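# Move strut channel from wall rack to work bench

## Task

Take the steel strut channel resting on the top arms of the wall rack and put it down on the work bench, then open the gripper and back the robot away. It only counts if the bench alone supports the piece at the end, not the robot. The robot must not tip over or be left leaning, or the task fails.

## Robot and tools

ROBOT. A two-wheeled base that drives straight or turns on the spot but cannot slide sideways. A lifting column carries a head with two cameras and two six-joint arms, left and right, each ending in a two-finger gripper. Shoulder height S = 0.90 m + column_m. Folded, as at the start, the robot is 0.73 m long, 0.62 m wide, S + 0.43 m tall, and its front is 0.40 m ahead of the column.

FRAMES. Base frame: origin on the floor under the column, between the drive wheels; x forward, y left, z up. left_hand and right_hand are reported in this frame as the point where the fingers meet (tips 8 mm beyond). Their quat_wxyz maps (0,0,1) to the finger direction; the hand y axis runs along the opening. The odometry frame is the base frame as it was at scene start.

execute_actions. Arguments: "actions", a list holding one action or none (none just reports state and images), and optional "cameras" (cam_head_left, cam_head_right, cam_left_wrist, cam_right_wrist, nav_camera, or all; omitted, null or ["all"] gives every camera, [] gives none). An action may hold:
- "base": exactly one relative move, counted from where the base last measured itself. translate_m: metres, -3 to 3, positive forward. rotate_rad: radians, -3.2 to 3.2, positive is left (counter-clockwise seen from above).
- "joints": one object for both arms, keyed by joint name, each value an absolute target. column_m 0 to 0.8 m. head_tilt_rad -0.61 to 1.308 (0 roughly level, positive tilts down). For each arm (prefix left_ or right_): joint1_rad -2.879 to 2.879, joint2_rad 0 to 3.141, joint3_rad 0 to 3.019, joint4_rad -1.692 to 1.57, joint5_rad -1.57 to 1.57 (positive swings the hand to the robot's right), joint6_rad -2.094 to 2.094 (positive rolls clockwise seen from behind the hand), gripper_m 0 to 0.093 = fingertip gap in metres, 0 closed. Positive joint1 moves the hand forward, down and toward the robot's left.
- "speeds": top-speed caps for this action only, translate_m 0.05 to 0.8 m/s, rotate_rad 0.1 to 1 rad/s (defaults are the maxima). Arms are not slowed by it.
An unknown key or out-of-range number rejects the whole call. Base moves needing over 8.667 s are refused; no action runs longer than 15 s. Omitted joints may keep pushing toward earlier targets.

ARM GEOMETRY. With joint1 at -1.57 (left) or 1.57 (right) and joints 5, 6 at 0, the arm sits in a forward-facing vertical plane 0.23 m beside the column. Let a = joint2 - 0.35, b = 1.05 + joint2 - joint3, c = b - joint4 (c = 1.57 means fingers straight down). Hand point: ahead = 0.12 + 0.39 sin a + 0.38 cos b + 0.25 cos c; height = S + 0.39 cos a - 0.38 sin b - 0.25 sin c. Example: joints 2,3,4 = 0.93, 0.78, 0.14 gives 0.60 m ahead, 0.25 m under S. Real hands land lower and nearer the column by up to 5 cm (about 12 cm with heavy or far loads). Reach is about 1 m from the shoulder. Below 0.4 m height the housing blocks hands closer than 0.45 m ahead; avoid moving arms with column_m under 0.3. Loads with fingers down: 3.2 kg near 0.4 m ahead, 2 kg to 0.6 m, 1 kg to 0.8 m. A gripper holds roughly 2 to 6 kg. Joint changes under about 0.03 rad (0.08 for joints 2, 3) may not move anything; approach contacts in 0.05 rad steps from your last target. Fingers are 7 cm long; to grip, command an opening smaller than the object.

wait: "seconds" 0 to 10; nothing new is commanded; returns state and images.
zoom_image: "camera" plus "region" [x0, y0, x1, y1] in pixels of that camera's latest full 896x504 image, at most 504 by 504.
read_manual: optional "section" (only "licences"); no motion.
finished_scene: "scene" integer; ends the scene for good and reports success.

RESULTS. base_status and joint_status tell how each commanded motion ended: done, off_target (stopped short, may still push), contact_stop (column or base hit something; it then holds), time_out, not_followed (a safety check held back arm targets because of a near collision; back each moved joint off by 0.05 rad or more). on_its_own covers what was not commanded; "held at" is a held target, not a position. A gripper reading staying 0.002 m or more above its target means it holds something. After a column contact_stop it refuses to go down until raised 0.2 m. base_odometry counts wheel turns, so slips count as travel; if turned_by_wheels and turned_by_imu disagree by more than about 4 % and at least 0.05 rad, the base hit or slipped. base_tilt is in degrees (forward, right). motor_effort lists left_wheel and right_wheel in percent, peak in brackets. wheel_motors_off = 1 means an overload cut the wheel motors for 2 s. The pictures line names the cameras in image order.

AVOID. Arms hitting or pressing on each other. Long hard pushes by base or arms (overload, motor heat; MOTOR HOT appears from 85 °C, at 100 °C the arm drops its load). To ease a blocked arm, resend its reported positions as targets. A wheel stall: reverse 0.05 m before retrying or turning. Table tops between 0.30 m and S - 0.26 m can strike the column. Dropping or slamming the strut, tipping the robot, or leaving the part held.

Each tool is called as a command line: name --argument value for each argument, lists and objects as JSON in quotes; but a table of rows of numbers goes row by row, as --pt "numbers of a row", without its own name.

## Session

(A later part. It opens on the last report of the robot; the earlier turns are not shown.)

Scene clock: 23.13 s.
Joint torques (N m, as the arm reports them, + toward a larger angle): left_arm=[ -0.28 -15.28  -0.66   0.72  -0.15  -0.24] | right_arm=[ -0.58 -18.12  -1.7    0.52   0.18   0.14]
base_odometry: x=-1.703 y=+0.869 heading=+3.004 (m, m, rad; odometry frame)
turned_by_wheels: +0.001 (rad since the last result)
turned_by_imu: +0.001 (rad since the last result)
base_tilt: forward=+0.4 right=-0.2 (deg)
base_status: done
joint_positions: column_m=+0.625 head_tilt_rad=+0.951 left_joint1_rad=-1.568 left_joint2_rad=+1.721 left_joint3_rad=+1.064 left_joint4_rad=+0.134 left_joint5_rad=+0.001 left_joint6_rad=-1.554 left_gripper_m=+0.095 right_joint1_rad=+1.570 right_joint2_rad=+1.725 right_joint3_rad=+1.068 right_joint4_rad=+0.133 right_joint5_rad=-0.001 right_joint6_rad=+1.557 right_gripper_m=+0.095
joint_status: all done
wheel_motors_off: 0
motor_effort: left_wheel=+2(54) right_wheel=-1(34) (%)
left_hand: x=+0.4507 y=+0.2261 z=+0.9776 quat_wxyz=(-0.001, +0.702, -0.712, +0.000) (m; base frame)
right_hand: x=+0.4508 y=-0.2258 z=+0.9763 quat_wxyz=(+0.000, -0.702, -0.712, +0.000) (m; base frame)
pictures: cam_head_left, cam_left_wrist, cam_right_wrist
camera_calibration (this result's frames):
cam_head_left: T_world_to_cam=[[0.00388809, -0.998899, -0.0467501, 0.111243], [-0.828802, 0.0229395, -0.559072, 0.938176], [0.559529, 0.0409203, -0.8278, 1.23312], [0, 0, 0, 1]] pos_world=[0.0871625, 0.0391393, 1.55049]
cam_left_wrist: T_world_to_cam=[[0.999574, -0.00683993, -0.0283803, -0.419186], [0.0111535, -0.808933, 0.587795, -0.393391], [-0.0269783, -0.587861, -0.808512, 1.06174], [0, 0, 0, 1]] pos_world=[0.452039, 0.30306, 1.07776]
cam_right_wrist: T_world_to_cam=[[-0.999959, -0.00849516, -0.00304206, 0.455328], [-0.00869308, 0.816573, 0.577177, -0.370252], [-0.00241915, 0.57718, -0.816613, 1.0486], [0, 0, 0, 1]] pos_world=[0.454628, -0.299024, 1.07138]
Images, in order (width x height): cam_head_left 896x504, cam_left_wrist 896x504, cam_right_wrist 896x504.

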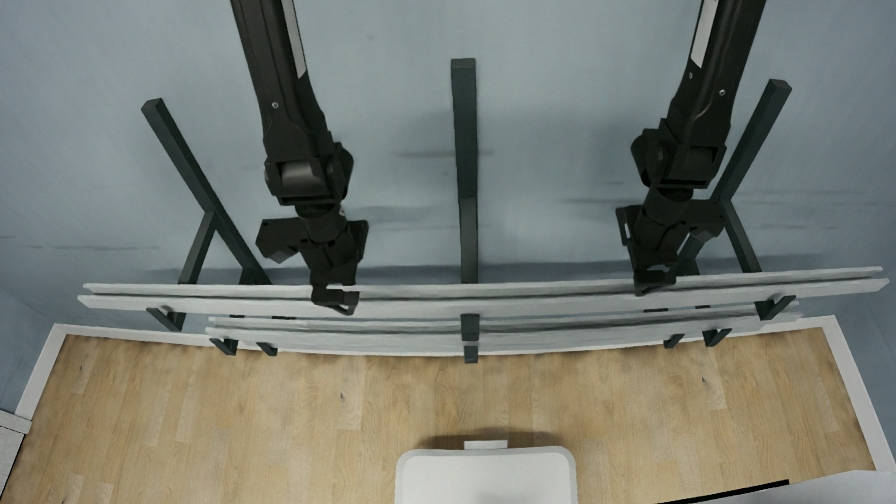

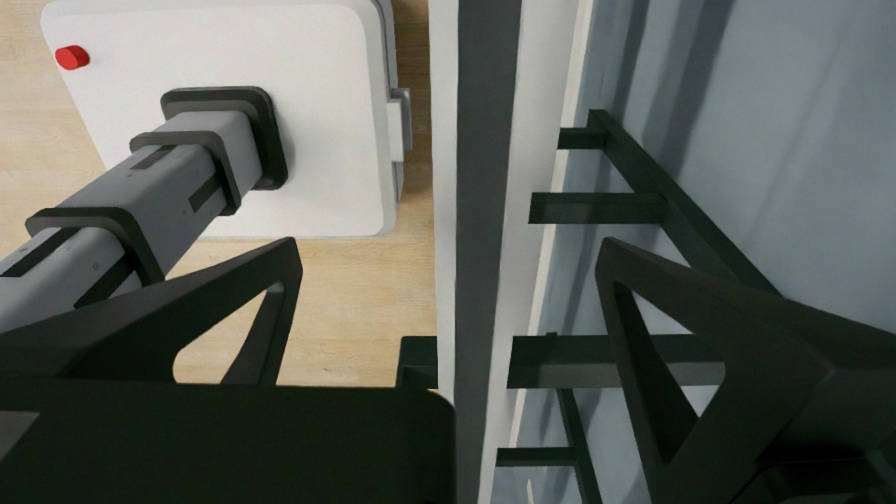

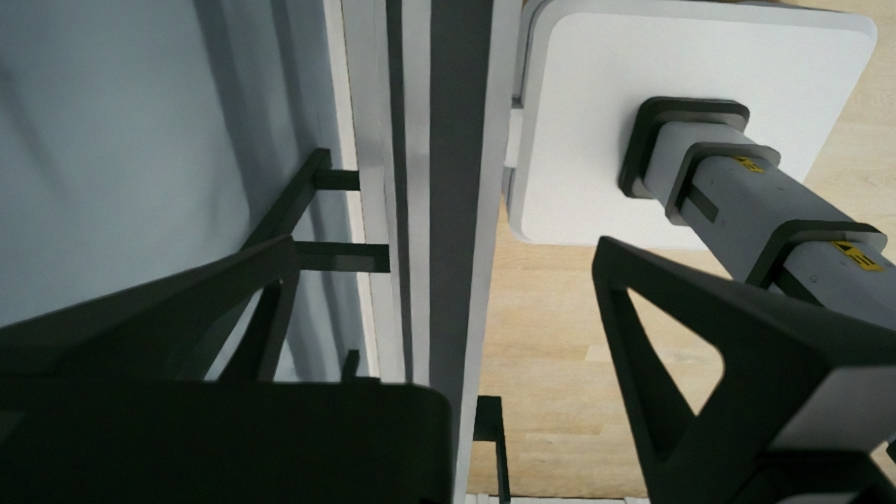

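execute_actions --actions '[{"base": {"rotate_rad": -0.03}, "joints": {"column_m": 0.58, "left_joint6_rad": -1.6}}]' --cameras '["cam_left_wrist", "cam_right_wrist", "cam_head_left"]'

Scene clock: 24.80 s.
Joint torques (N m, as the arm reports them, + toward a larger angle): left_arm=[ -0.33 -14.56  -0.93   0.7   -0.15  -0.24] | right_arm=[ -0.51 -19.59  -1.47   0.43   0.22   0.13]
base_odometry: x=-1.703 y=+0.869 heading=+2.976 (m, m, rad; odometry frame)
turned_by_wheels: -0.028 (rad since the last result)
turned_by_imu: -0.028 (rad since the last result)
base_tilt: forward=+0.5 right=-0.2 (deg)
base_status: done
joint_positions: column_m=+0.580 head_tilt_rad=+0.951 left_joint1_rad=-1.572 left_joint2_rad=+1.721 left_joint3_rad=+1.064 left_joint4_rad=+0.134 left_joint5_rad=+0.001 left_joint6_rad=-1.584 left_gripper_m=+0.095 right_joint1_rad=+1.569 right_joint2_rad=+1.725 right_joint3_rad=+1.068 right_joint4_rad=+0.133 right_joint5_rad=-0.001 right_joint6_rad=+1.557 right_gripper_m=+0.095
joint_status: all done
wheel_motors_off: 0
motor_effort: left_wheel=+2(43) right_wheel=-1(35) (%)
left_hand: x=+0.4507 y=+0.2235 z=+0.9326 quat_wxyz=(+0.000, +0.712, -0.703, +0.001) (m; base frame)
right_hand: x=+0.4508 y=-0.2263 z=+0.9314 quat_wxyz=(+0.000, -0.702, -0.712, +0.000) (m; base frame)
pictures: cam_head_left, cam_left_wrist, cam_right_wrist
camera_calibration (this result's frames):
cam_head_left: T_world_to_cam=[[0.00388808, -0.998899, -0.0467501, 0.109139], [-0.828802, 0.0229395, -0.559072, 0.91302], [0.559528, 0.0409203, -0.8278, 1.19587], [0, 0, 0, 1]] pos_world=[0.0871625, 0.0391393, 1.50549]
cam_left_wrist: T_world_to_cam=[[0.99937, 0.0212817, -0.0284134, -0.426644], [0.0339592, -0.806335, 0.590483, -0.38235], [-0.0103442, -0.591076, -0.806549, 1.01527], [0, 0, 0, 1]] pos_world=[0.449861, 0.300878, 1.03251]
cam_right_wrist: T_world_to_cam=[[-0.999962, -0.00811571, -0.00303657, 0.455269], [-0.0083815, 0.816957, 0.576637, -0.34342], [-0.00219907, 0.576641, -0.816994, 1.01228], [0, 0, 0, 1]] pos_world=[0.454599, -0.299468, 1.02644]
Images, in order (width x height): cam_head_left 896x504, cam_left_wrist 896x504, cam_right_wrist 896x504.

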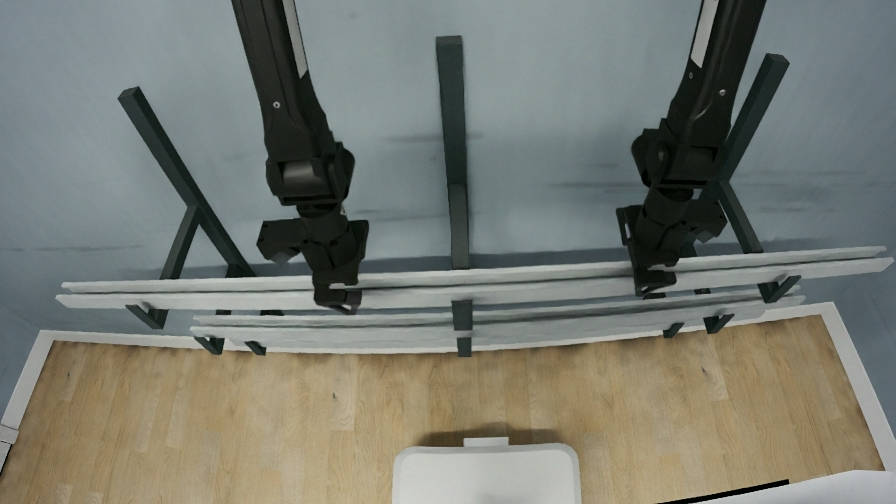

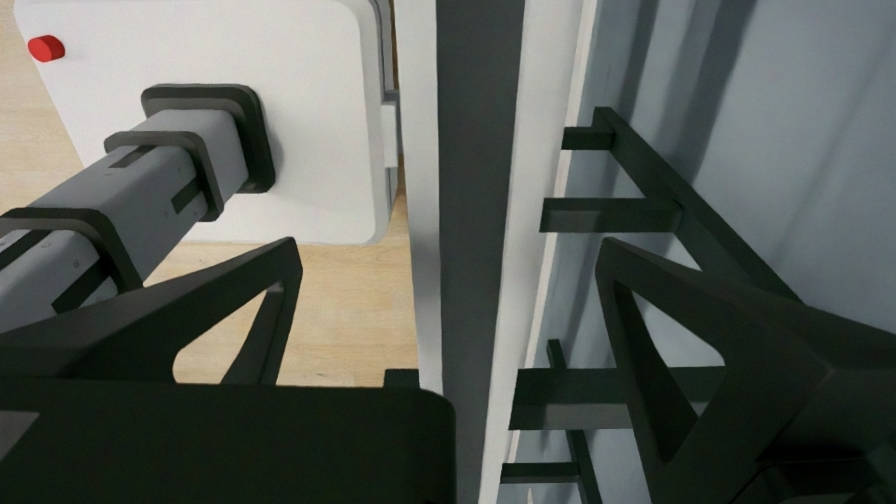

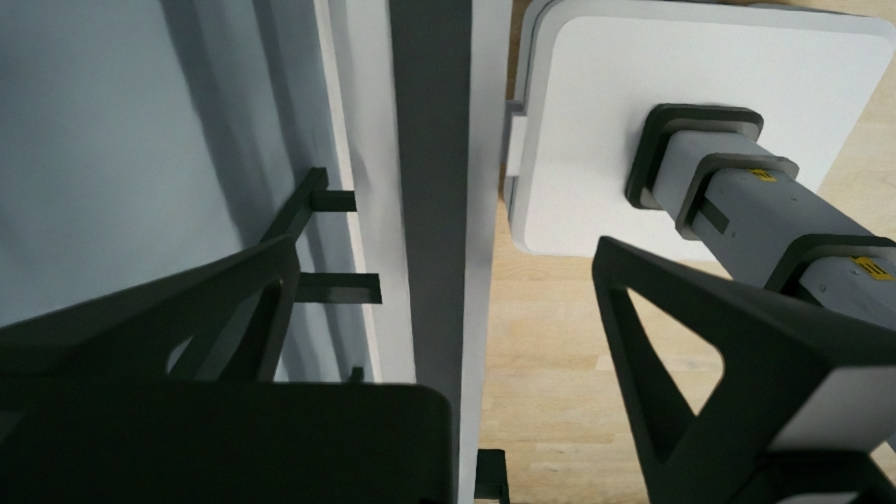

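zoom_image --camera "cam_left_wrist" --region '[270, 180, 630, 300]'

zoom_image --camera "cam_right_wrist" --region '[270, 180, 630, 300]'

Region (270, 180, 630, 300) of cam_left_wrist's 896x504 image, scaled by 1.400, with more detail than that image has.

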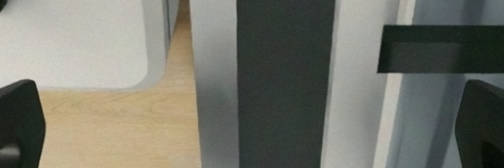

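Region (270, 180, 630, 300) of cam_right_wrist's 896x504 image, scaled by 1.400, with more detail than that image has.

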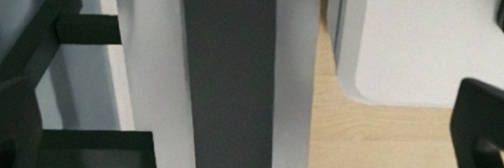

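execute_actions --actions '[{"base": {"translate_m": 0.006}, "joints": {"column_m": 0.546}}]' --cameras '["cam_left_wrist", "cam_right_wrist", "cam_head_left"]'

Scene clock: 26.43 s.
Joint torques (N m, as the arm reports them, + toward a larger angle): left_arm=[  0.06 -14.77  -0.74   0.68  -0.15  -0.24] | right_arm=[ -0.68 -19.56  -1.62   0.5    0.15   0.14]
base_odometry: x=-1.709 y=+0.870 heading=+2.976 (m, m, rad; odometry frame)
turned_by_wheels: -0.001 (rad since the last result)
turned_by_imu: -0.001 (rad since the last result)
base_tilt: forward=+0.5 right=-0.2 (deg)
base_status: done
joint_positions: column_m=+0.546 head_tilt_rad=+0.951 left_joint1_rad=-1.572 left_joint2_rad=+1.720 left_joint3_rad=+1.066 left_joint4_rad=+0.135 left_joint5_rad=+0.001 left_joint6_rad=-1.584 left_gripper_m=+0.095 right_joint1_rad=+1.569 right_joint2_rad=+1.725 right_joint3_rad=+1.068 right_joint4_rad=+0.133 right_joint5_rad=-0.001 right_joint6_rad=+1.557 right_gripper_m=+0.095
joint_status: all done
wheel_motors_off: 0
motor_effort: left_wheel=-1(30) right_wheel=+1(30) (%)
left_hand: x=+0.4527 y=+0.2235 z=+0.8990 quat_wxyz=(-0.001, +0.712, -0.703, +0.002) (m; base frame)
right_hand: x=+0.4510 y=-0.2263 z=+0.8973 quat_wxyz=(+0.000, -0.702, -0.712, +0.000) (m; base frame)
pictures: cam_head_left, cam_left_wrist, cam_right_wrist
camera_calibration (this result's frames):
cam_head_left: T_world_to_cam=[[0.0038836, -0.998899, -0.0467505, 0.107551], [-0.828856, 0.0229395, -0.558992, 0.8939], [0.559449, 0.0409203, -0.827854, 1.16783], [0, 0, 0, 1]] pos_world=[0.0871567, 0.0391393, 1.4715]
cam_left_wrist: T_world_to_cam=[[0.999471, 0.0212859, -0.0246009, -0.433049], [0.0317098, -0.806333, 0.590611, -0.361697], [-0.00726482, -0.591078, -0.806582, 0.986853], [0, 0, 0, 1]] pos_world=[0.451459, 0.300877, 0.998946]
cam_right_wrist: T_world_to_cam=[[-0.999961, -0.00811623, -0.00341803, 0.455745], [-0.0086019, 0.816957, 0.576634, -0.323706], [-0.00188771, 0.576641, -0.816995, 0.984358], [0, 0, 0, 1]] pos_world=[0.454801, -0.299468, 0.992433]
Images, in order (width x height): cam_head_left 896x504, cam_left_wrist 896x504, cam_right_wrist 896x504.

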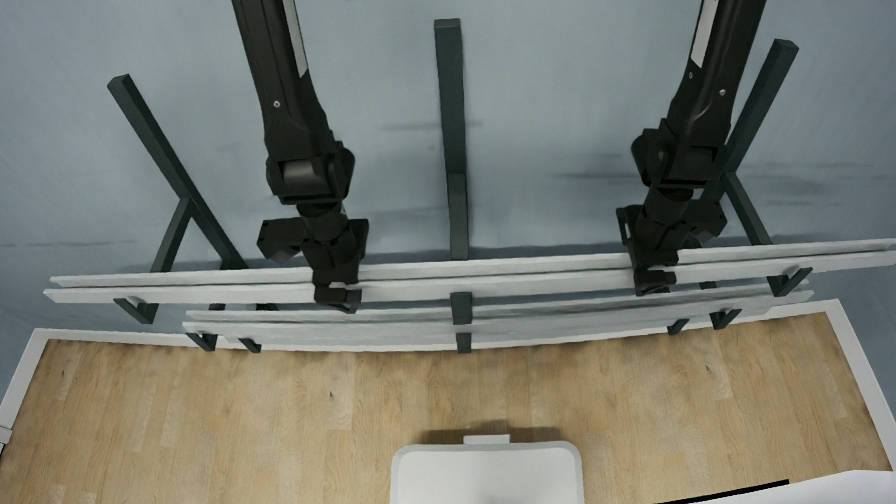

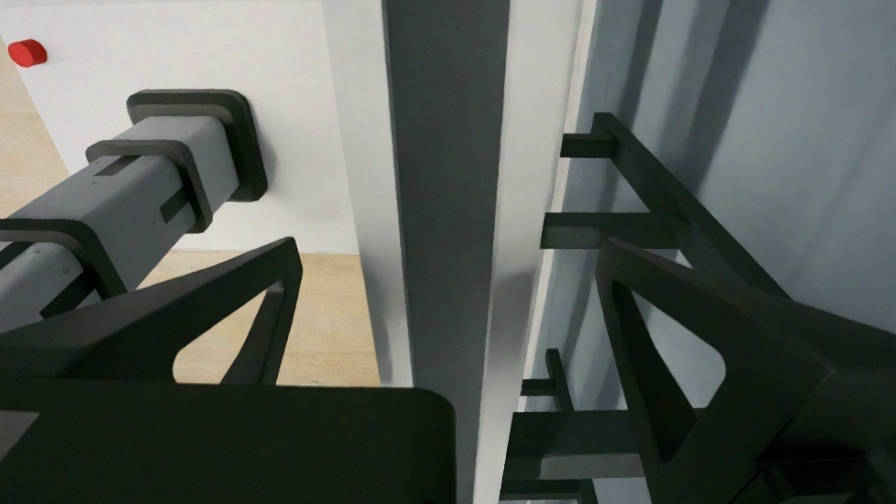

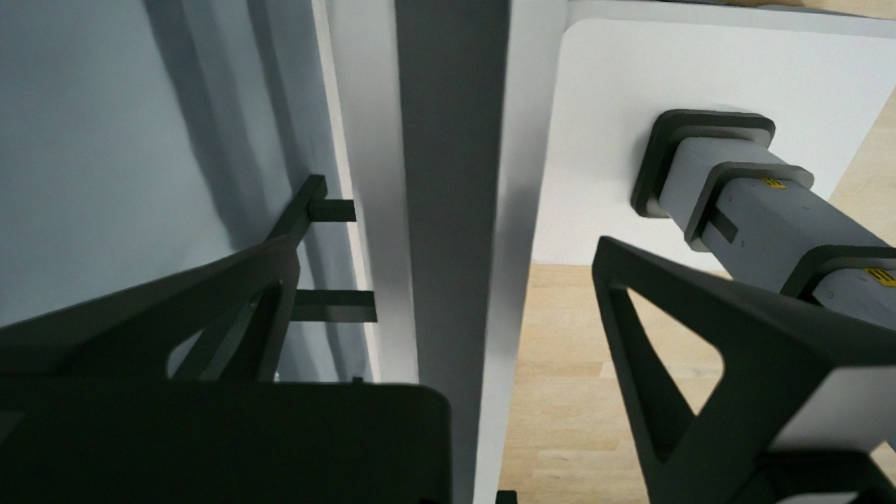

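execute_actions --actions '[{"joints": {"left_gripper_m": 0.0, "right_gripper_m": 0.0}}]' --cameras '["cam_left_wrist", "cam_right_wrist"]'

Scene clock: 27.27 s.
Joint torques (N m, as the arm reports them, + toward a larger angle): left_arm=[  0.01 -15.09  -0.84   0.65  -0.15  -0.19] | right_arm=[ -0.65 -18.4   -1.41   0.62   0.15   0.17]
base_odometry: x=-1.709 y=+0.870 heading=+2.976 (m, m, rad; odometry frame)
turned_by_wheels: +0.000 (rad since the last result)
turned_by_imu: +0.000 (rad since the last result)
base_tilt: forward=+0.4 right=-0.2 (deg)
base_status: not commanded
joint_positions: column_m=+0.546 head_tilt_rad=+0.951 left_joint1_rad=-1.572 left_joint2_rad=+1.720 left_joint3_rad=+1.066 left_joint4_rad=+0.135 left_joint5_rad=+0.001 left_joint6_rad=-1.589 left_gripper_m=+0.041 right_joint1_rad=+1.569 right_joint2_rad=+1.725 right_joint3_rad=+1.067 right_joint4_rad=+0.131 right_joint5_rad=-0.001 right_joint6_rad=+1.555 right_gripper_m=+0.041
joint_status: left_gripper_m off_target (ended at +0.041, target +0.000); right_gripper_m off_target (ended at +0.041, target +0.000)
wheel_motors_off: 0
motor_effort: left_wheel=-1(1) right_wheel=+0(2) (%)
left_hand: x=+0.4528 y=+0.2235 z=+0.8990 quat_wxyz=(-0.001, +0.713, -0.701, +0.002) (m; base frame)
right_hand: x=+0.4496 y=-0.2263 z=+0.8974 quat_wxyz=(+0.001, -0.702, -0.713, +0.001) (m; base frame)
pictures: cam_left_wrist, cam_right_wrist
camera_calibration (this result's frames):
cam_left_wrist: T_world_to_cam=[[0.999362, 0.0262419, -0.0242299, -0.434535], [0.0354889, -0.806152, 0.590643, -0.36348], [-0.00403334, -0.591126, -0.806569, 0.985391], [0, 0, 0, 1]] pos_world=[0.451132, 0.300873, 0.998944]
cam_right_wrist: T_world_to_cam=[[-0.999946, -0.0104014, 0.0000192273, 0.450714], [-0.00848896, 0.817154, 0.576356, -0.323468], [-0.00601065, 0.576325, -0.817199, 0.986421], [0, 0, 0, 1]] pos_world=[0.453873, -0.299487, 0.992526]
Images, in order (width x height): cam_left_wrist 896x504, cam_right_wrist 896x504.

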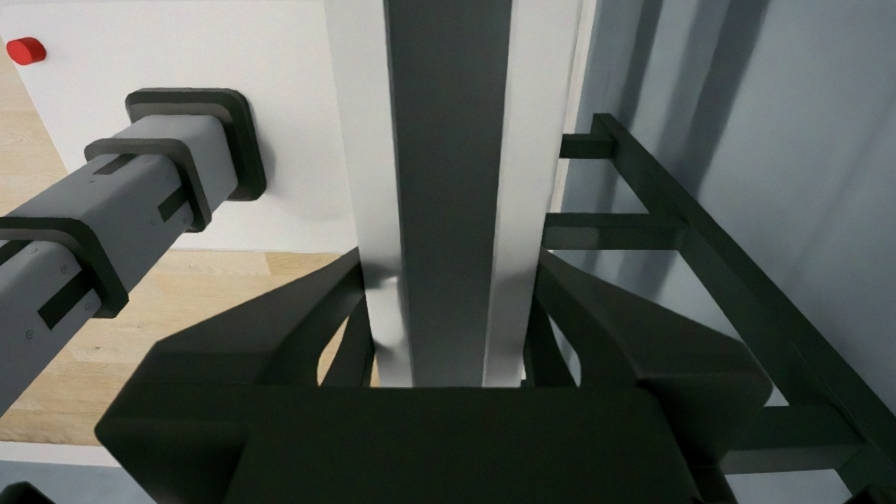

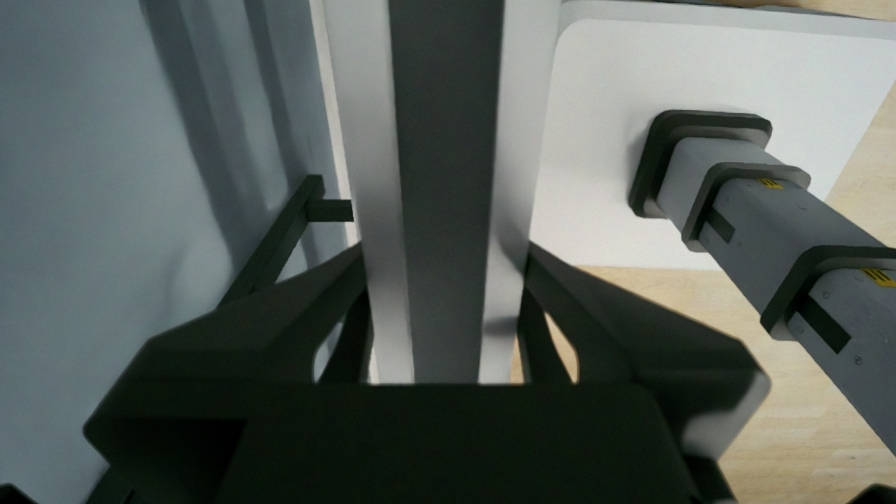

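execute_actions --actions '[{"joints": {"column_m": 0.575}}]' --cameras '["cam_left_wrist", "cam_head_left"]'

Scene clock: 28.37 s.
Joint torques (N m, as the arm reports them, + toward a larger angle): left_arm=[ -0.03 -20.79  -3.01   0.13  -0.16  -0.18] | right_arm=[ -0.76 -24.46  -3.78   0.08   0.18   0.19]
base_odometry: x=-1.709 y=+0.870 heading=+2.976 (m, m, rad; odometry frame)
turned_by_wheels: +0.000 (rad since the last result)
turned_by_imu: +0.000 (rad since the last result)
base_tilt: forward=+0.3 right=-0.1 (deg)
base_status: not commanded
joint_positions: column_m=+0.575 head_tilt_rad=+0.951 left_joint1_rad=-1.572 left_joint2_rad=+1.793 left_joint3_rad=+1.088 left_joint4_rad=+0.148 left_joint5_rad=+0.001 left_joint6_rad=-1.590 left_gripper_m=+0.041 right_joint1_rad=+1.569 right_joint2_rad=+1.792 right_joint3_rad=+1.085 right_joint4_rad=+0.140 right_joint5_rad=+0.000 right_joint6_rad=+1.553 right_gripper_m=+0.041
joint_status: all done
wheel_motors_off: 0
motor_effort: left_wheel=-2(3) right_wheel=+4(2) (%)
left_hand: x=+0.4284 y=+0.2235 z=+0.9030 quat_wxyz=(+0.013, +0.714, -0.700, -0.011) (m; base frame)
right_hand: x=+0.4251 y=-0.2265 z=+0.9039 quat_wxyz=(+0.015, -0.701, -0.713, +0.016) (m; base frame)
pictures: cam_head_left, cam_left_wrist
camera_calibration (this result's frames):
cam_head_left: T_world_to_cam=[[0.00388359, -0.998899, -0.0467505, 0.108895], [-0.828856, 0.0229395, -0.558992, 0.909975], [0.559449, 0.0409203, -0.827854, 1.19163], [0, 0, 0, 1]] pos_world=[0.0871567, 0.0391393, 1.50026]
cam_left_wrist: T_world_to_cam=[[0.997657, 0.0273324, -0.062718, -0.374821], [0.0591125, -0.805899, 0.589094, -0.373816], [-0.034443, -0.591422, -0.805627, 1.00071], [0, 0, 0, 1]] pos_world=[0.430507, 0.300829, 1.0029]
Images, in order (width x height): cam_head_left 896x504, cam_left_wrist 896x504.

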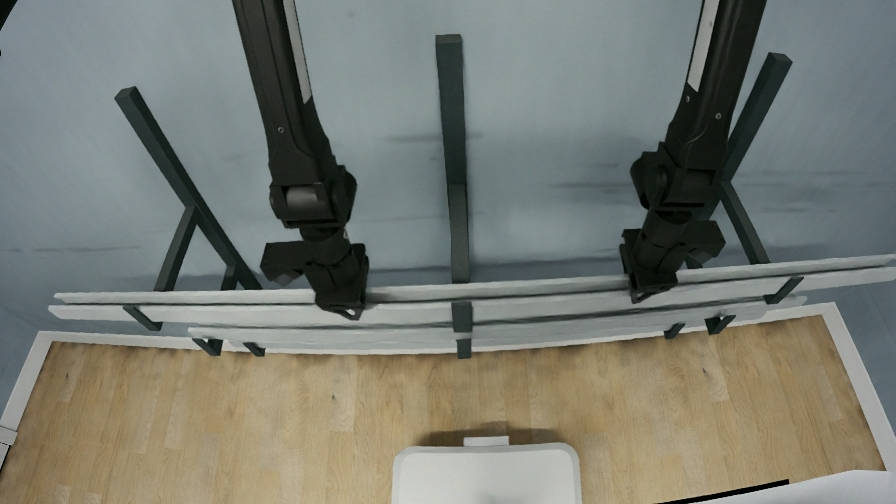

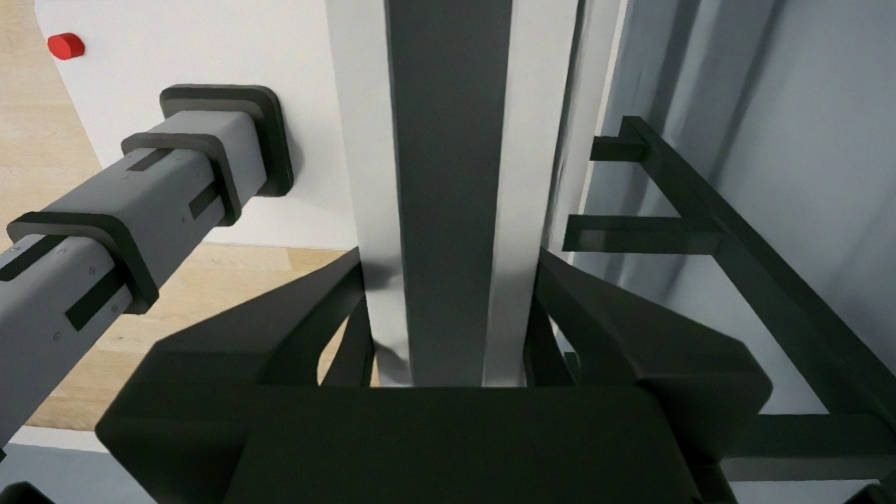

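execute_actions --actions '[{"base": {"translate_m": 0.035}, "joints": {"column_m": 0.7}}]' --cameras '["cam_left_wrist", "cam_right_wrist", "cam_head_left"]'

Scene clock: 30.80 s.
Joint torques (N m, as the arm reports them, + toward a larger angle): left_arm=[ -0.06 -21.32  -3.38  -0.02  -0.23  -0.16] | right_arm=[ -1.12 -25.96  -4.08   0.04   0.09   0.2 ]
base_odometry: x=-1.744 y=+0.876 heading=+2.974 (m, m, rad; odometry frame)
turned_by_wheels: -0.001 (rad since the last result)
turned_by_imu: -0.002 (rad since the last result)
base_tilt: forward=+0.4 right=-0.2 (deg)
base_status: done
joint_positions: column_m=+0.700 head_tilt_rad=+0.952 left_joint1_rad=-1.572 left_joint2_rad=+1.804 left_joint3_rad=+1.093 left_joint4_rad=+0.152 left_joint5_rad=+0.003 left_joint6_rad=-1.591 left_gripper_m=+0.041 right_joint1_rad=+1.569 right_joint2_rad=+1.800 right_joint3_rad=+1.088 right_joint4_rad=+0.139 right_joint5_rad=+0.002 right_joint6_rad=+1.553 right_gripper_m=+0.041
joint_status: all done
wheel_motors_off: 0
motor_effort: left_wheel=-3(42) right_wheel=+3(42) (%)
left_hand: x=+0.4260 y=+0.2231 z=+1.0244 quat_wxyz=(+0.014, +0.714, -0.700, -0.011) (m; base frame)
right_hand: x=+0.4223 y=-0.2269 z=+1.0260 quat_wxyz=(+0.016, -0.701, -0.713, +0.018) (m; base frame)
pictures: cam_head_left, cam_left_wrist, cam_right_wrist
camera_calibration (this result's frames):
cam_head_left: T_world_to_cam=[[0.00387019, -0.998899, -0.0467516, 0.114742], [-0.829016, 0.0229395, -0.558754, 0.97946], [0.559212, 0.0409203, -0.828014, 1.2954], [0, 0, 0, 1]] pos_world=[0.0871393, 0.0391393, 1.62526]
cam_left_wrist: T_world_to_cam=[[0.997498, 0.0276552, -0.0650559, -0.362444], [0.0608221, -0.804757, 0.59048, -0.447847], [-0.0360243, -0.59296, -0.804426, 1.09801], [0, 0, 0, 1]] pos_world=[0.428331, 0.300689, 1.12413]
cam_right_wrist: T_world_to_cam=[[-0.998862, -0.0118743, 0.0461969, 0.375258], [0.0168001, 0.818872, 0.57373, -0.404942], [-0.044642, 0.573854, -0.81774, 1.10792], [0, 0, 0, 1]] pos_world=[0.431094, -0.299732, 1.12098]
Images, in order (width x height): cam_head_left 896x504, cam_left_wrist 896x504, cam_right_wrist 896x504.

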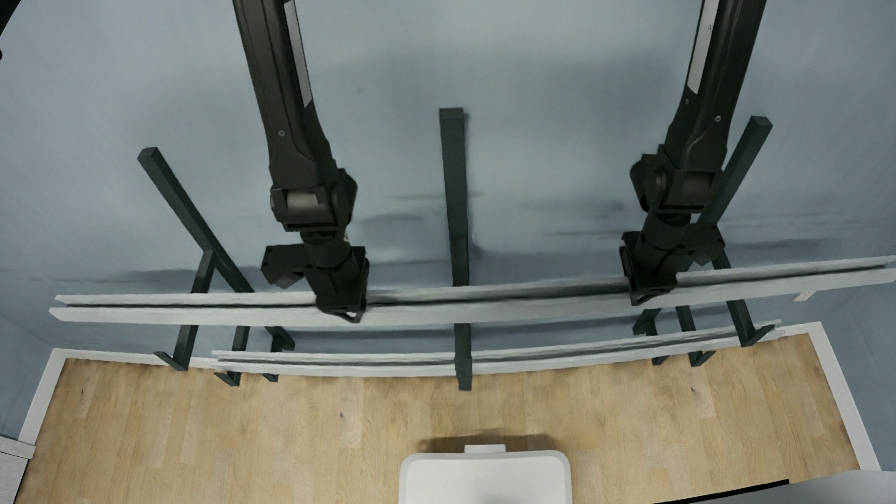

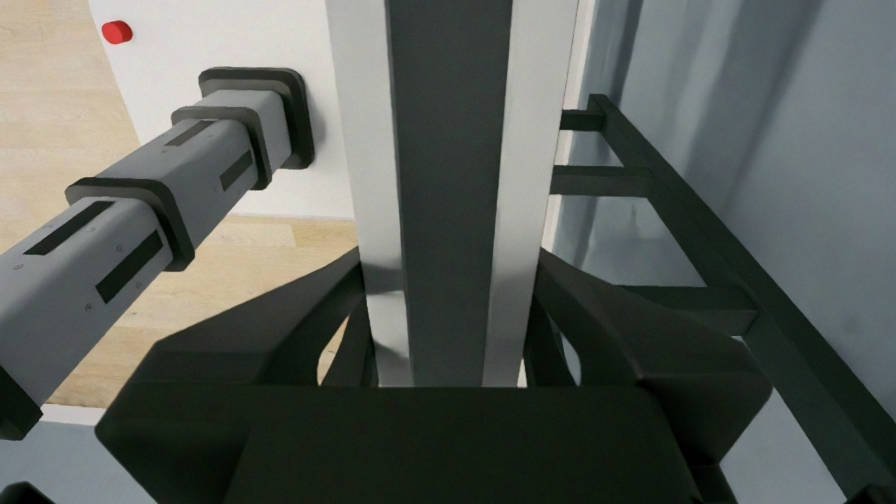

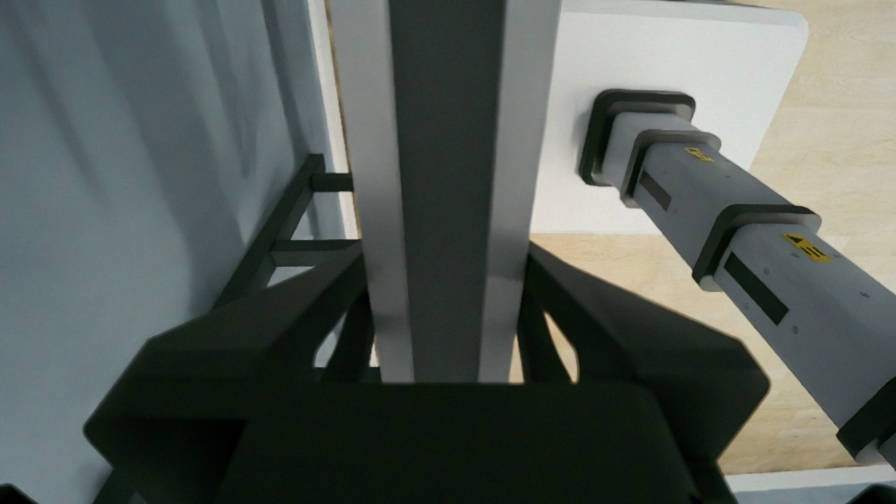

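execute_actions --actions '[{"base": {"translate_m": -0.85}, "joints": {"head_tilt_rad": 0.7}}]' --cameras '["cam_head_left"]'

Scene clock: 34.53 s.
Joint torques (N m, as the arm reports them, + toward a larger angle): left_arm=[  0.   -22.46  -3.23   0.18  -0.31  -0.19] | right_arm=[ -0.95 -25.32  -3.49   0.07   0.03   0.17]
base_odometry: x=-0.906 y=+0.734 heading=+2.973 (m, m, rad; odometry frame)
turned_by_wheels: -0.001 (rad since the last result)
turned_by_imu: -0.002 (rad since the last result)
base_tilt: forward=+0.4 right=-0.1 (deg)
base_status: done
joint_positions: column_m=+0.700 head_tilt_rad=+0.716 left_joint1_rad=-1.572 left_joint2_rad=+1.812 left_joint3_rad=+1.090 left_joint4_rad=+0.148 left_joint5_rad=+0.006 left_joint6_rad=-1.589 left_gripper_m=+0.041 right_joint1_rad=+1.569 right_joint2_rad=+1.801 right_joint3_rad=+1.080 right_joint4_rad=+0.134 right_joint5_rad=+0.004 right_joint6_rad=+1.554 right_gripper_m=+0.041
joint_status: all done
wheel_motors_off: 0
motor_effort: left_wheel=+0(56) right_wheel=+2(58) (%)
left_hand: x=+0.4186 y=+0.2227 z=+1.0224 quat_wxyz=(+0.020, +0.713, -0.700, -0.016) (m; base frame)
right_hand: x=+0.4152 y=-0.2272 z=+1.0266 quat_wxyz=(+0.021, -0.701, -0.712, +0.024) (m; base frame)
pictures: cam_head_left
camera_calibration (this result's frames):
cam_head_left: T_world_to_cam=[[0.0146588, -0.998899, -0.0445624, 0.110512], [-0.675975, 0.0229395, -0.736567, 1.27157], [0.736779, 0.0409203, -0.674894, 1.02839], [0, 0, 0, 1]] pos_world=[0.100236, 0.0391393, 1.63558]
Images, in order (width x height): cam_head_left 896x504.

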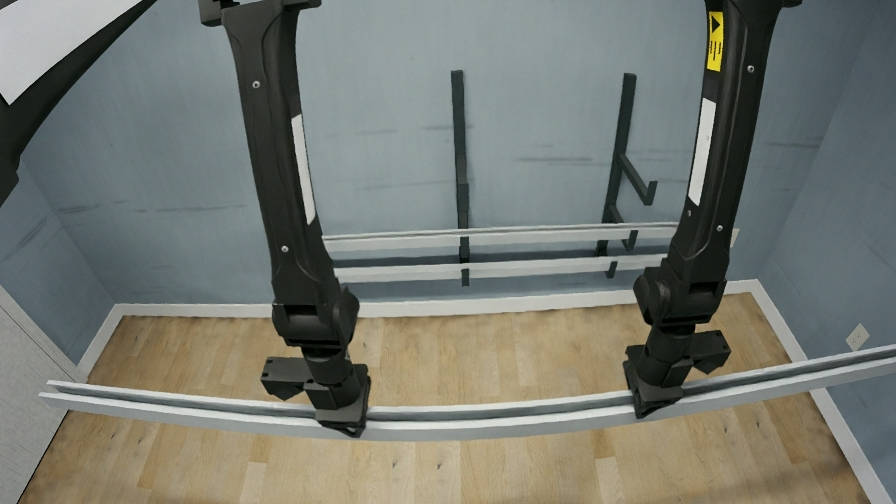

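execute_actions --actions '[{"base": {"rotate_rad": 3.107}, "joints": {"column_m": 0.55, "head_tilt_rad": 0.45}}]' --cameras '["cam_head_left", "nav_camera", "cam_left_wrist", "cam_right_wrist"]'

Scene clock: 39.47 s.
Joint torques (N m, as the arm reports them, + toward a larger angle): left_arm=[ -0.5  -21.5   -3.4   -0.12  -0.12  -0.14] | right_arm=[ -1.02 -25.14  -4.54   0.33   0.12   0.18]
base_odometry: x=-0.906 y=+0.734 heading=-0.203 (m, m, rad; odometry frame)
turned_by_wheels: +3.107 (rad since the last result)
turned_by_imu: +3.054 (rad since the last result)
base_tilt: forward=+0.4 right=-0.1 (deg)
base_status: done
joint_positions: column_m=+0.550 head_tilt_rad=+0.469 left_joint1_rad=-1.566 left_joint2_rad=+1.808 left_joint3_rad=+1.092 left_joint4_rad=+0.154 left_joint5_rad=+0.000 left_joint6_rad=-1.595 left_gripper_m=+0.041 right_joint1_rad=+1.576 right_joint2_rad=+1.801 right_joint3_rad=+1.092 right_joint4_rad=+0.137 right_joint5_rad=+0.000 right_joint6_rad=+1.549 right_gripper_m=+0.041
joint_status: all done
wheel_motors_off: 0
motor_effort: left_wheel=-2(43) right_wheel=+1(48) (%)
left_hand: x=+0.4240 y=+0.2280 z=+0.8736 quat_wxyz=(+0.012, +0.716, -0.698, -0.015) (m; base frame)
right_hand: x=+0.4236 y=-0.2219 z=+0.8756 quat_wxyz=(+0.019, -0.698, -0.715, +0.015) (m; base frame)
pictures: cam_head_left, cam_left_wrist, cam_right_wrist, nav_camera
camera_calibration (this result's frames):
cam_head_left: T_world_to_cam=[[0.0251449, -0.998899, -0.0396033, 0.0956942], [-0.47458, 0.0229395, -0.879913, 1.37133], [0.879853, 0.0409203, -0.473481, 0.610748], [0, 0, 0, 1]] pos_world=[0.111033, 0.0391393, 1.49962]
cam_left_wrist: T_world_to_cam=[[0.997128, 0.0351531, -0.0670773, -0.370187], [0.0677844, -0.809254, 0.583535, -0.350655], [-0.0337695, -0.586406, -0.809313, 0.981301], [0, 0, 0, 1]] pos_world=[0.426031, 0.304685, 0.973968]
cam_right_wrist: T_world_to_cam=[[-0.998768, -0.0193835, 0.045684, 0.382275], [0.0107575, 0.81411, 0.580611, -0.327331], [-0.0484461, 0.580387, -0.812899, 0.980999], [0, 0, 0, 1]] pos_world=[0.432851, -0.295465, 0.970041]
Images, in order (width x height): cam_head_left 896x504, cam_left_wrist 896x504, cam_right_wrist 896x504, nav_camera 896x504.

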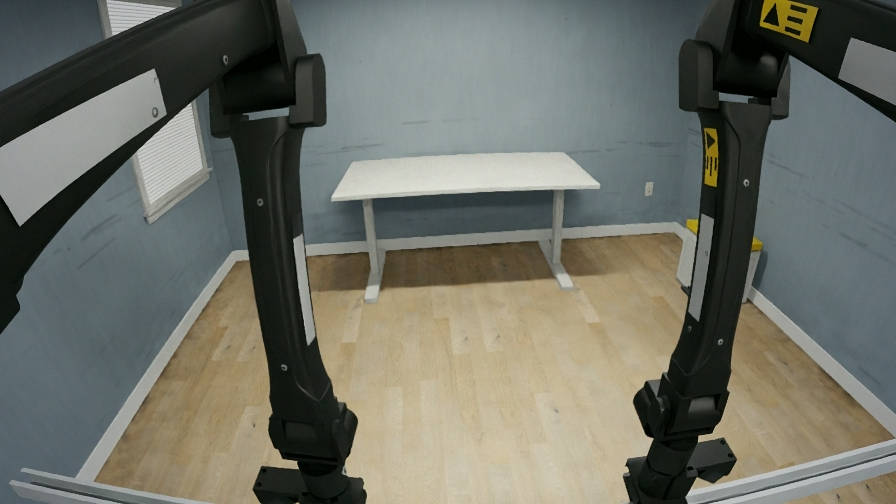

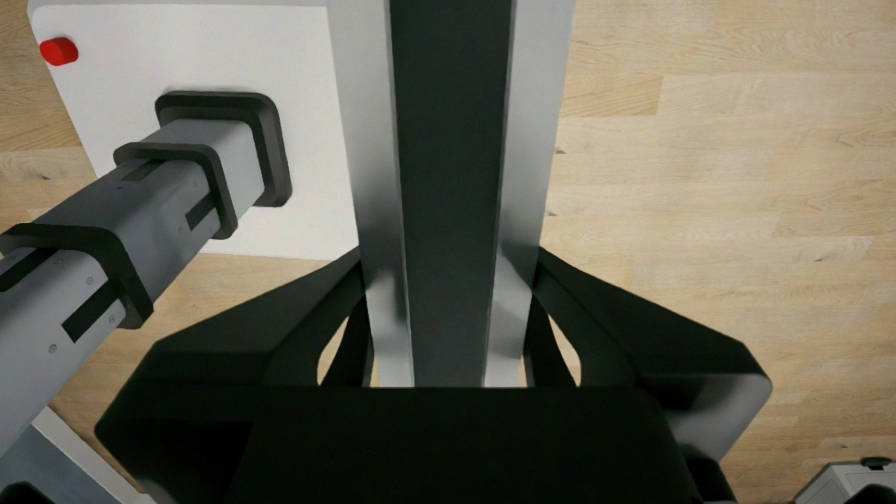

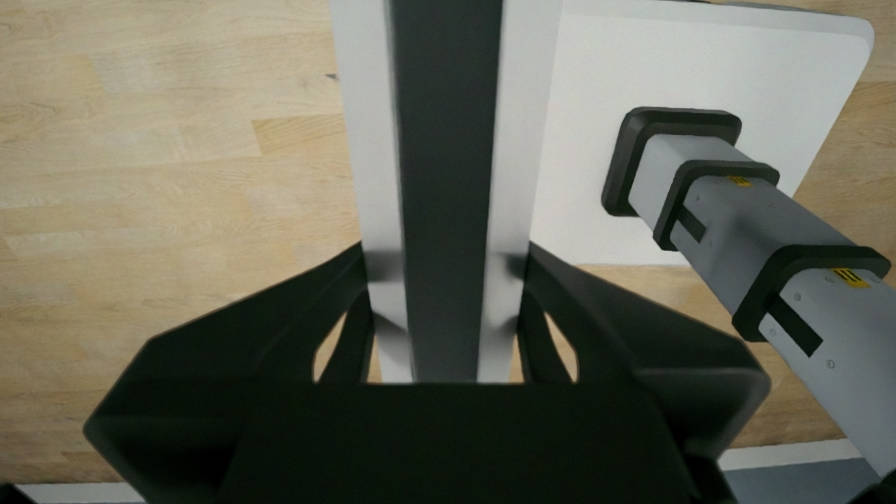

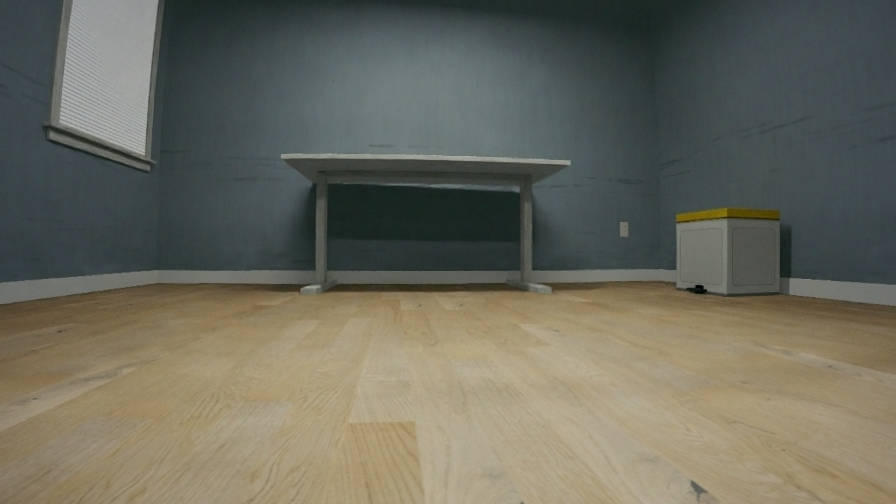

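execute_actions --actions '[{"base": {"translate_m": 1.8}, "joints": {"head_tilt_rad": 0.8}}]' --cameras '["cam_head_left", "cam_head_right", "nav_camera", "cam_left_wrist", "cam_right_wrist"]'

Scene clock: 44.23 s.
Joint torques (N m, as the arm reports them, + toward a larger angle): left_arm=[  0.09 -22.48  -3.3   -0.11  -0.16  -0.19] | right_arm=[ -1.05 -26.06  -4.12  -0.02   0.1    0.15]
base_odometry: x=+0.858 y=+0.372 heading=-0.202 (m, m, rad; odometry frame)
turned_by_wheels: +0.001 (rad since the last result)
turned_by_imu: +0.003 (rad since the last result)
base_tilt: forward=+0.4 right=-0.2 (deg)
base_status: done
joint_positions: column_m=+0.550 head_tilt_rad=+0.802 left_joint1_rad=-1.566 left_joint2_rad=+1.809 left_joint3_rad=+1.092 left_joint4_rad=+0.153 left_joint5_rad=+0.001 left_joint6_rad=-1.589 left_gripper_m=+0.041 right_joint1_rad=+1.576 right_joint2_rad=+1.801 right_joint3_rad=+1.086 right_joint4_rad=+0.139 right_joint5_rad=+0.001 right_joint6_rad=+1.554 right_gripper_m=+0.041
joint_status: all done
wheel_motors_off: 0
motor_effort: left_wheel=+1(54) right_wheel=-1(42) (%)
left_hand: x=+0.4227 y=+0.2276 z=+0.8731 quat_wxyz=(+0.013, +0.714, -0.699, -0.016) (m; base frame)
right_hand: x=+0.4207 y=-0.2221 z=+0.8761 quat_wxyz=(+0.020, -0.700, -0.714, +0.017) (m; base frame)
pictures: cam_head_left, cam_head_right, cam_left_wrist, cam_right_wrist, nav_camera
camera_calibration (this result's frames):
cam_head_left: T_world_to_cam=[[0.0107767, -0.998899, -0.0456569, 0.105711], [-0.736748, 0.0229395, -0.675779, 1.07089], [0.676082, 0.0409203, -0.735689, 1.02369], [0, 0, 0, 1]] pos_world=[0.0957327, 0.0391393, 1.48163]
cam_head_right: T_world_to_cam=[[0.00544451, -0.998738, -0.0499223, 0.0370503], [-0.734332, 0.0298936, -0.678132, 1.075], [0.678769, 0.0403517, -0.733243, 1.02055], [0, 0, 0, 1]] pos_world=[0.0964816, -0.036313, 1.47915]
cam_left_wrist: T_world_to_cam=[[0.997095, 0.0295951, -0.0701788, -0.364962], [0.0651393, -0.808852, 0.584393, -0.350348], [-0.0394691, -0.587267, -0.808431, 0.982507], [0, 0, 0, 1]] pos_world=[0.425502, 0.304415, 0.973417]
cam_right_wrist: T_world_to_cam=[[-0.998705, -0.0144422, 0.0487727, 0.377723], [0.0165133, 0.814856, 0.579428, -0.328611], [-0.048111, 0.579483, -0.813563, 0.981582], [0, 0, 0, 1]] pos_world=[0.429885, -0.295584, 0.970563]
Images, in order (width x height): cam_head_left 896x504, cam_head_right 896x504, cam_left_wrist 896x504, cam_right_wrist 896x504, nav_camera 896x504.

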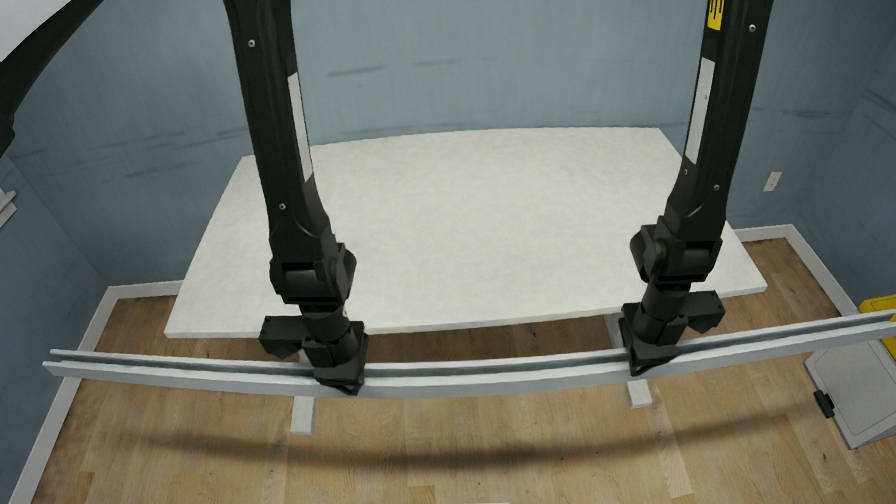

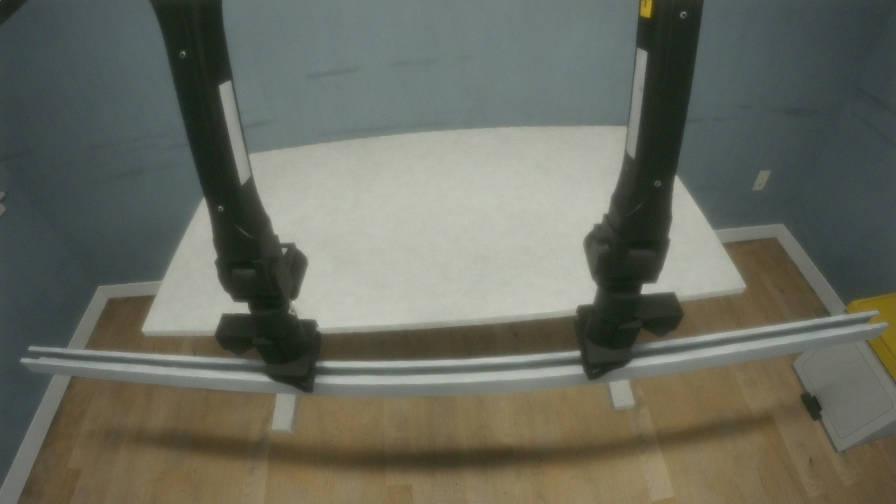

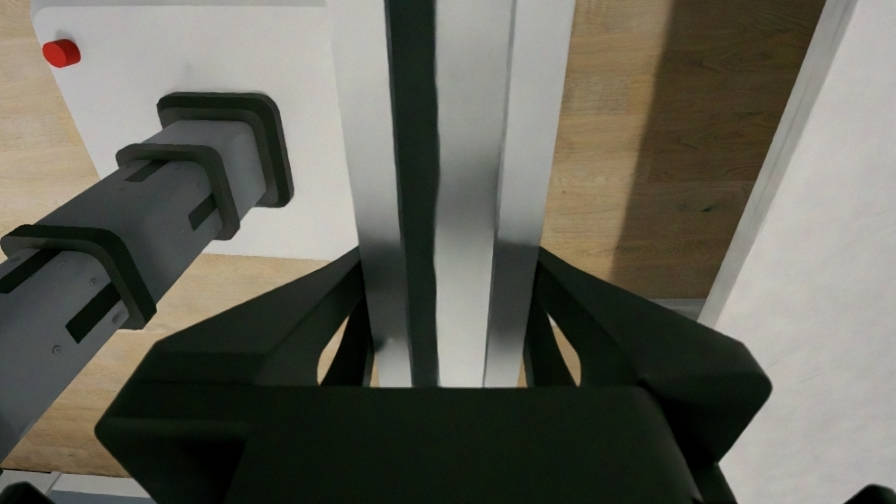

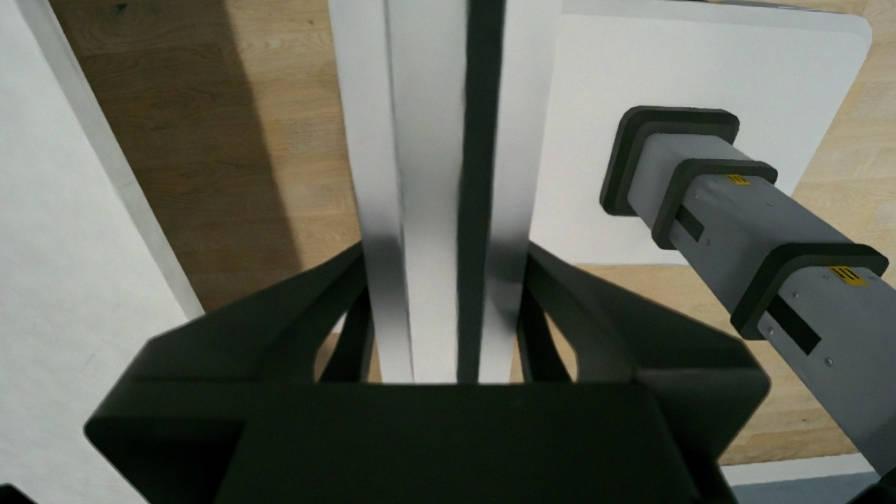

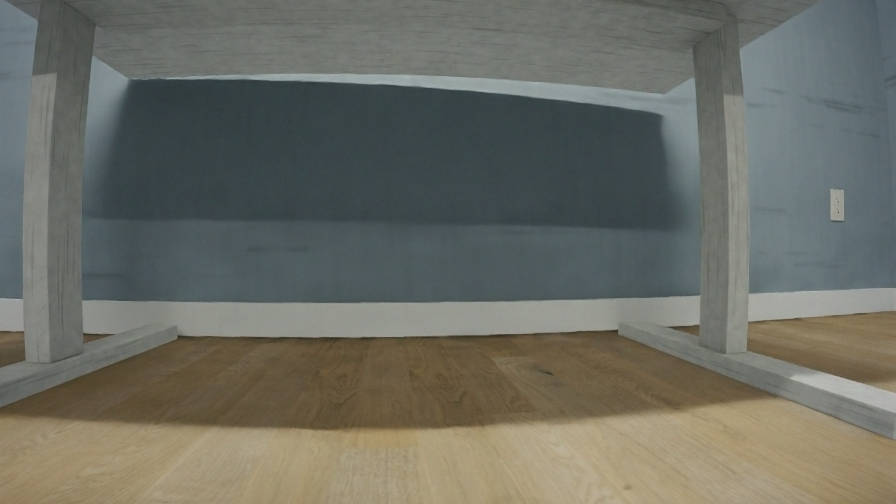

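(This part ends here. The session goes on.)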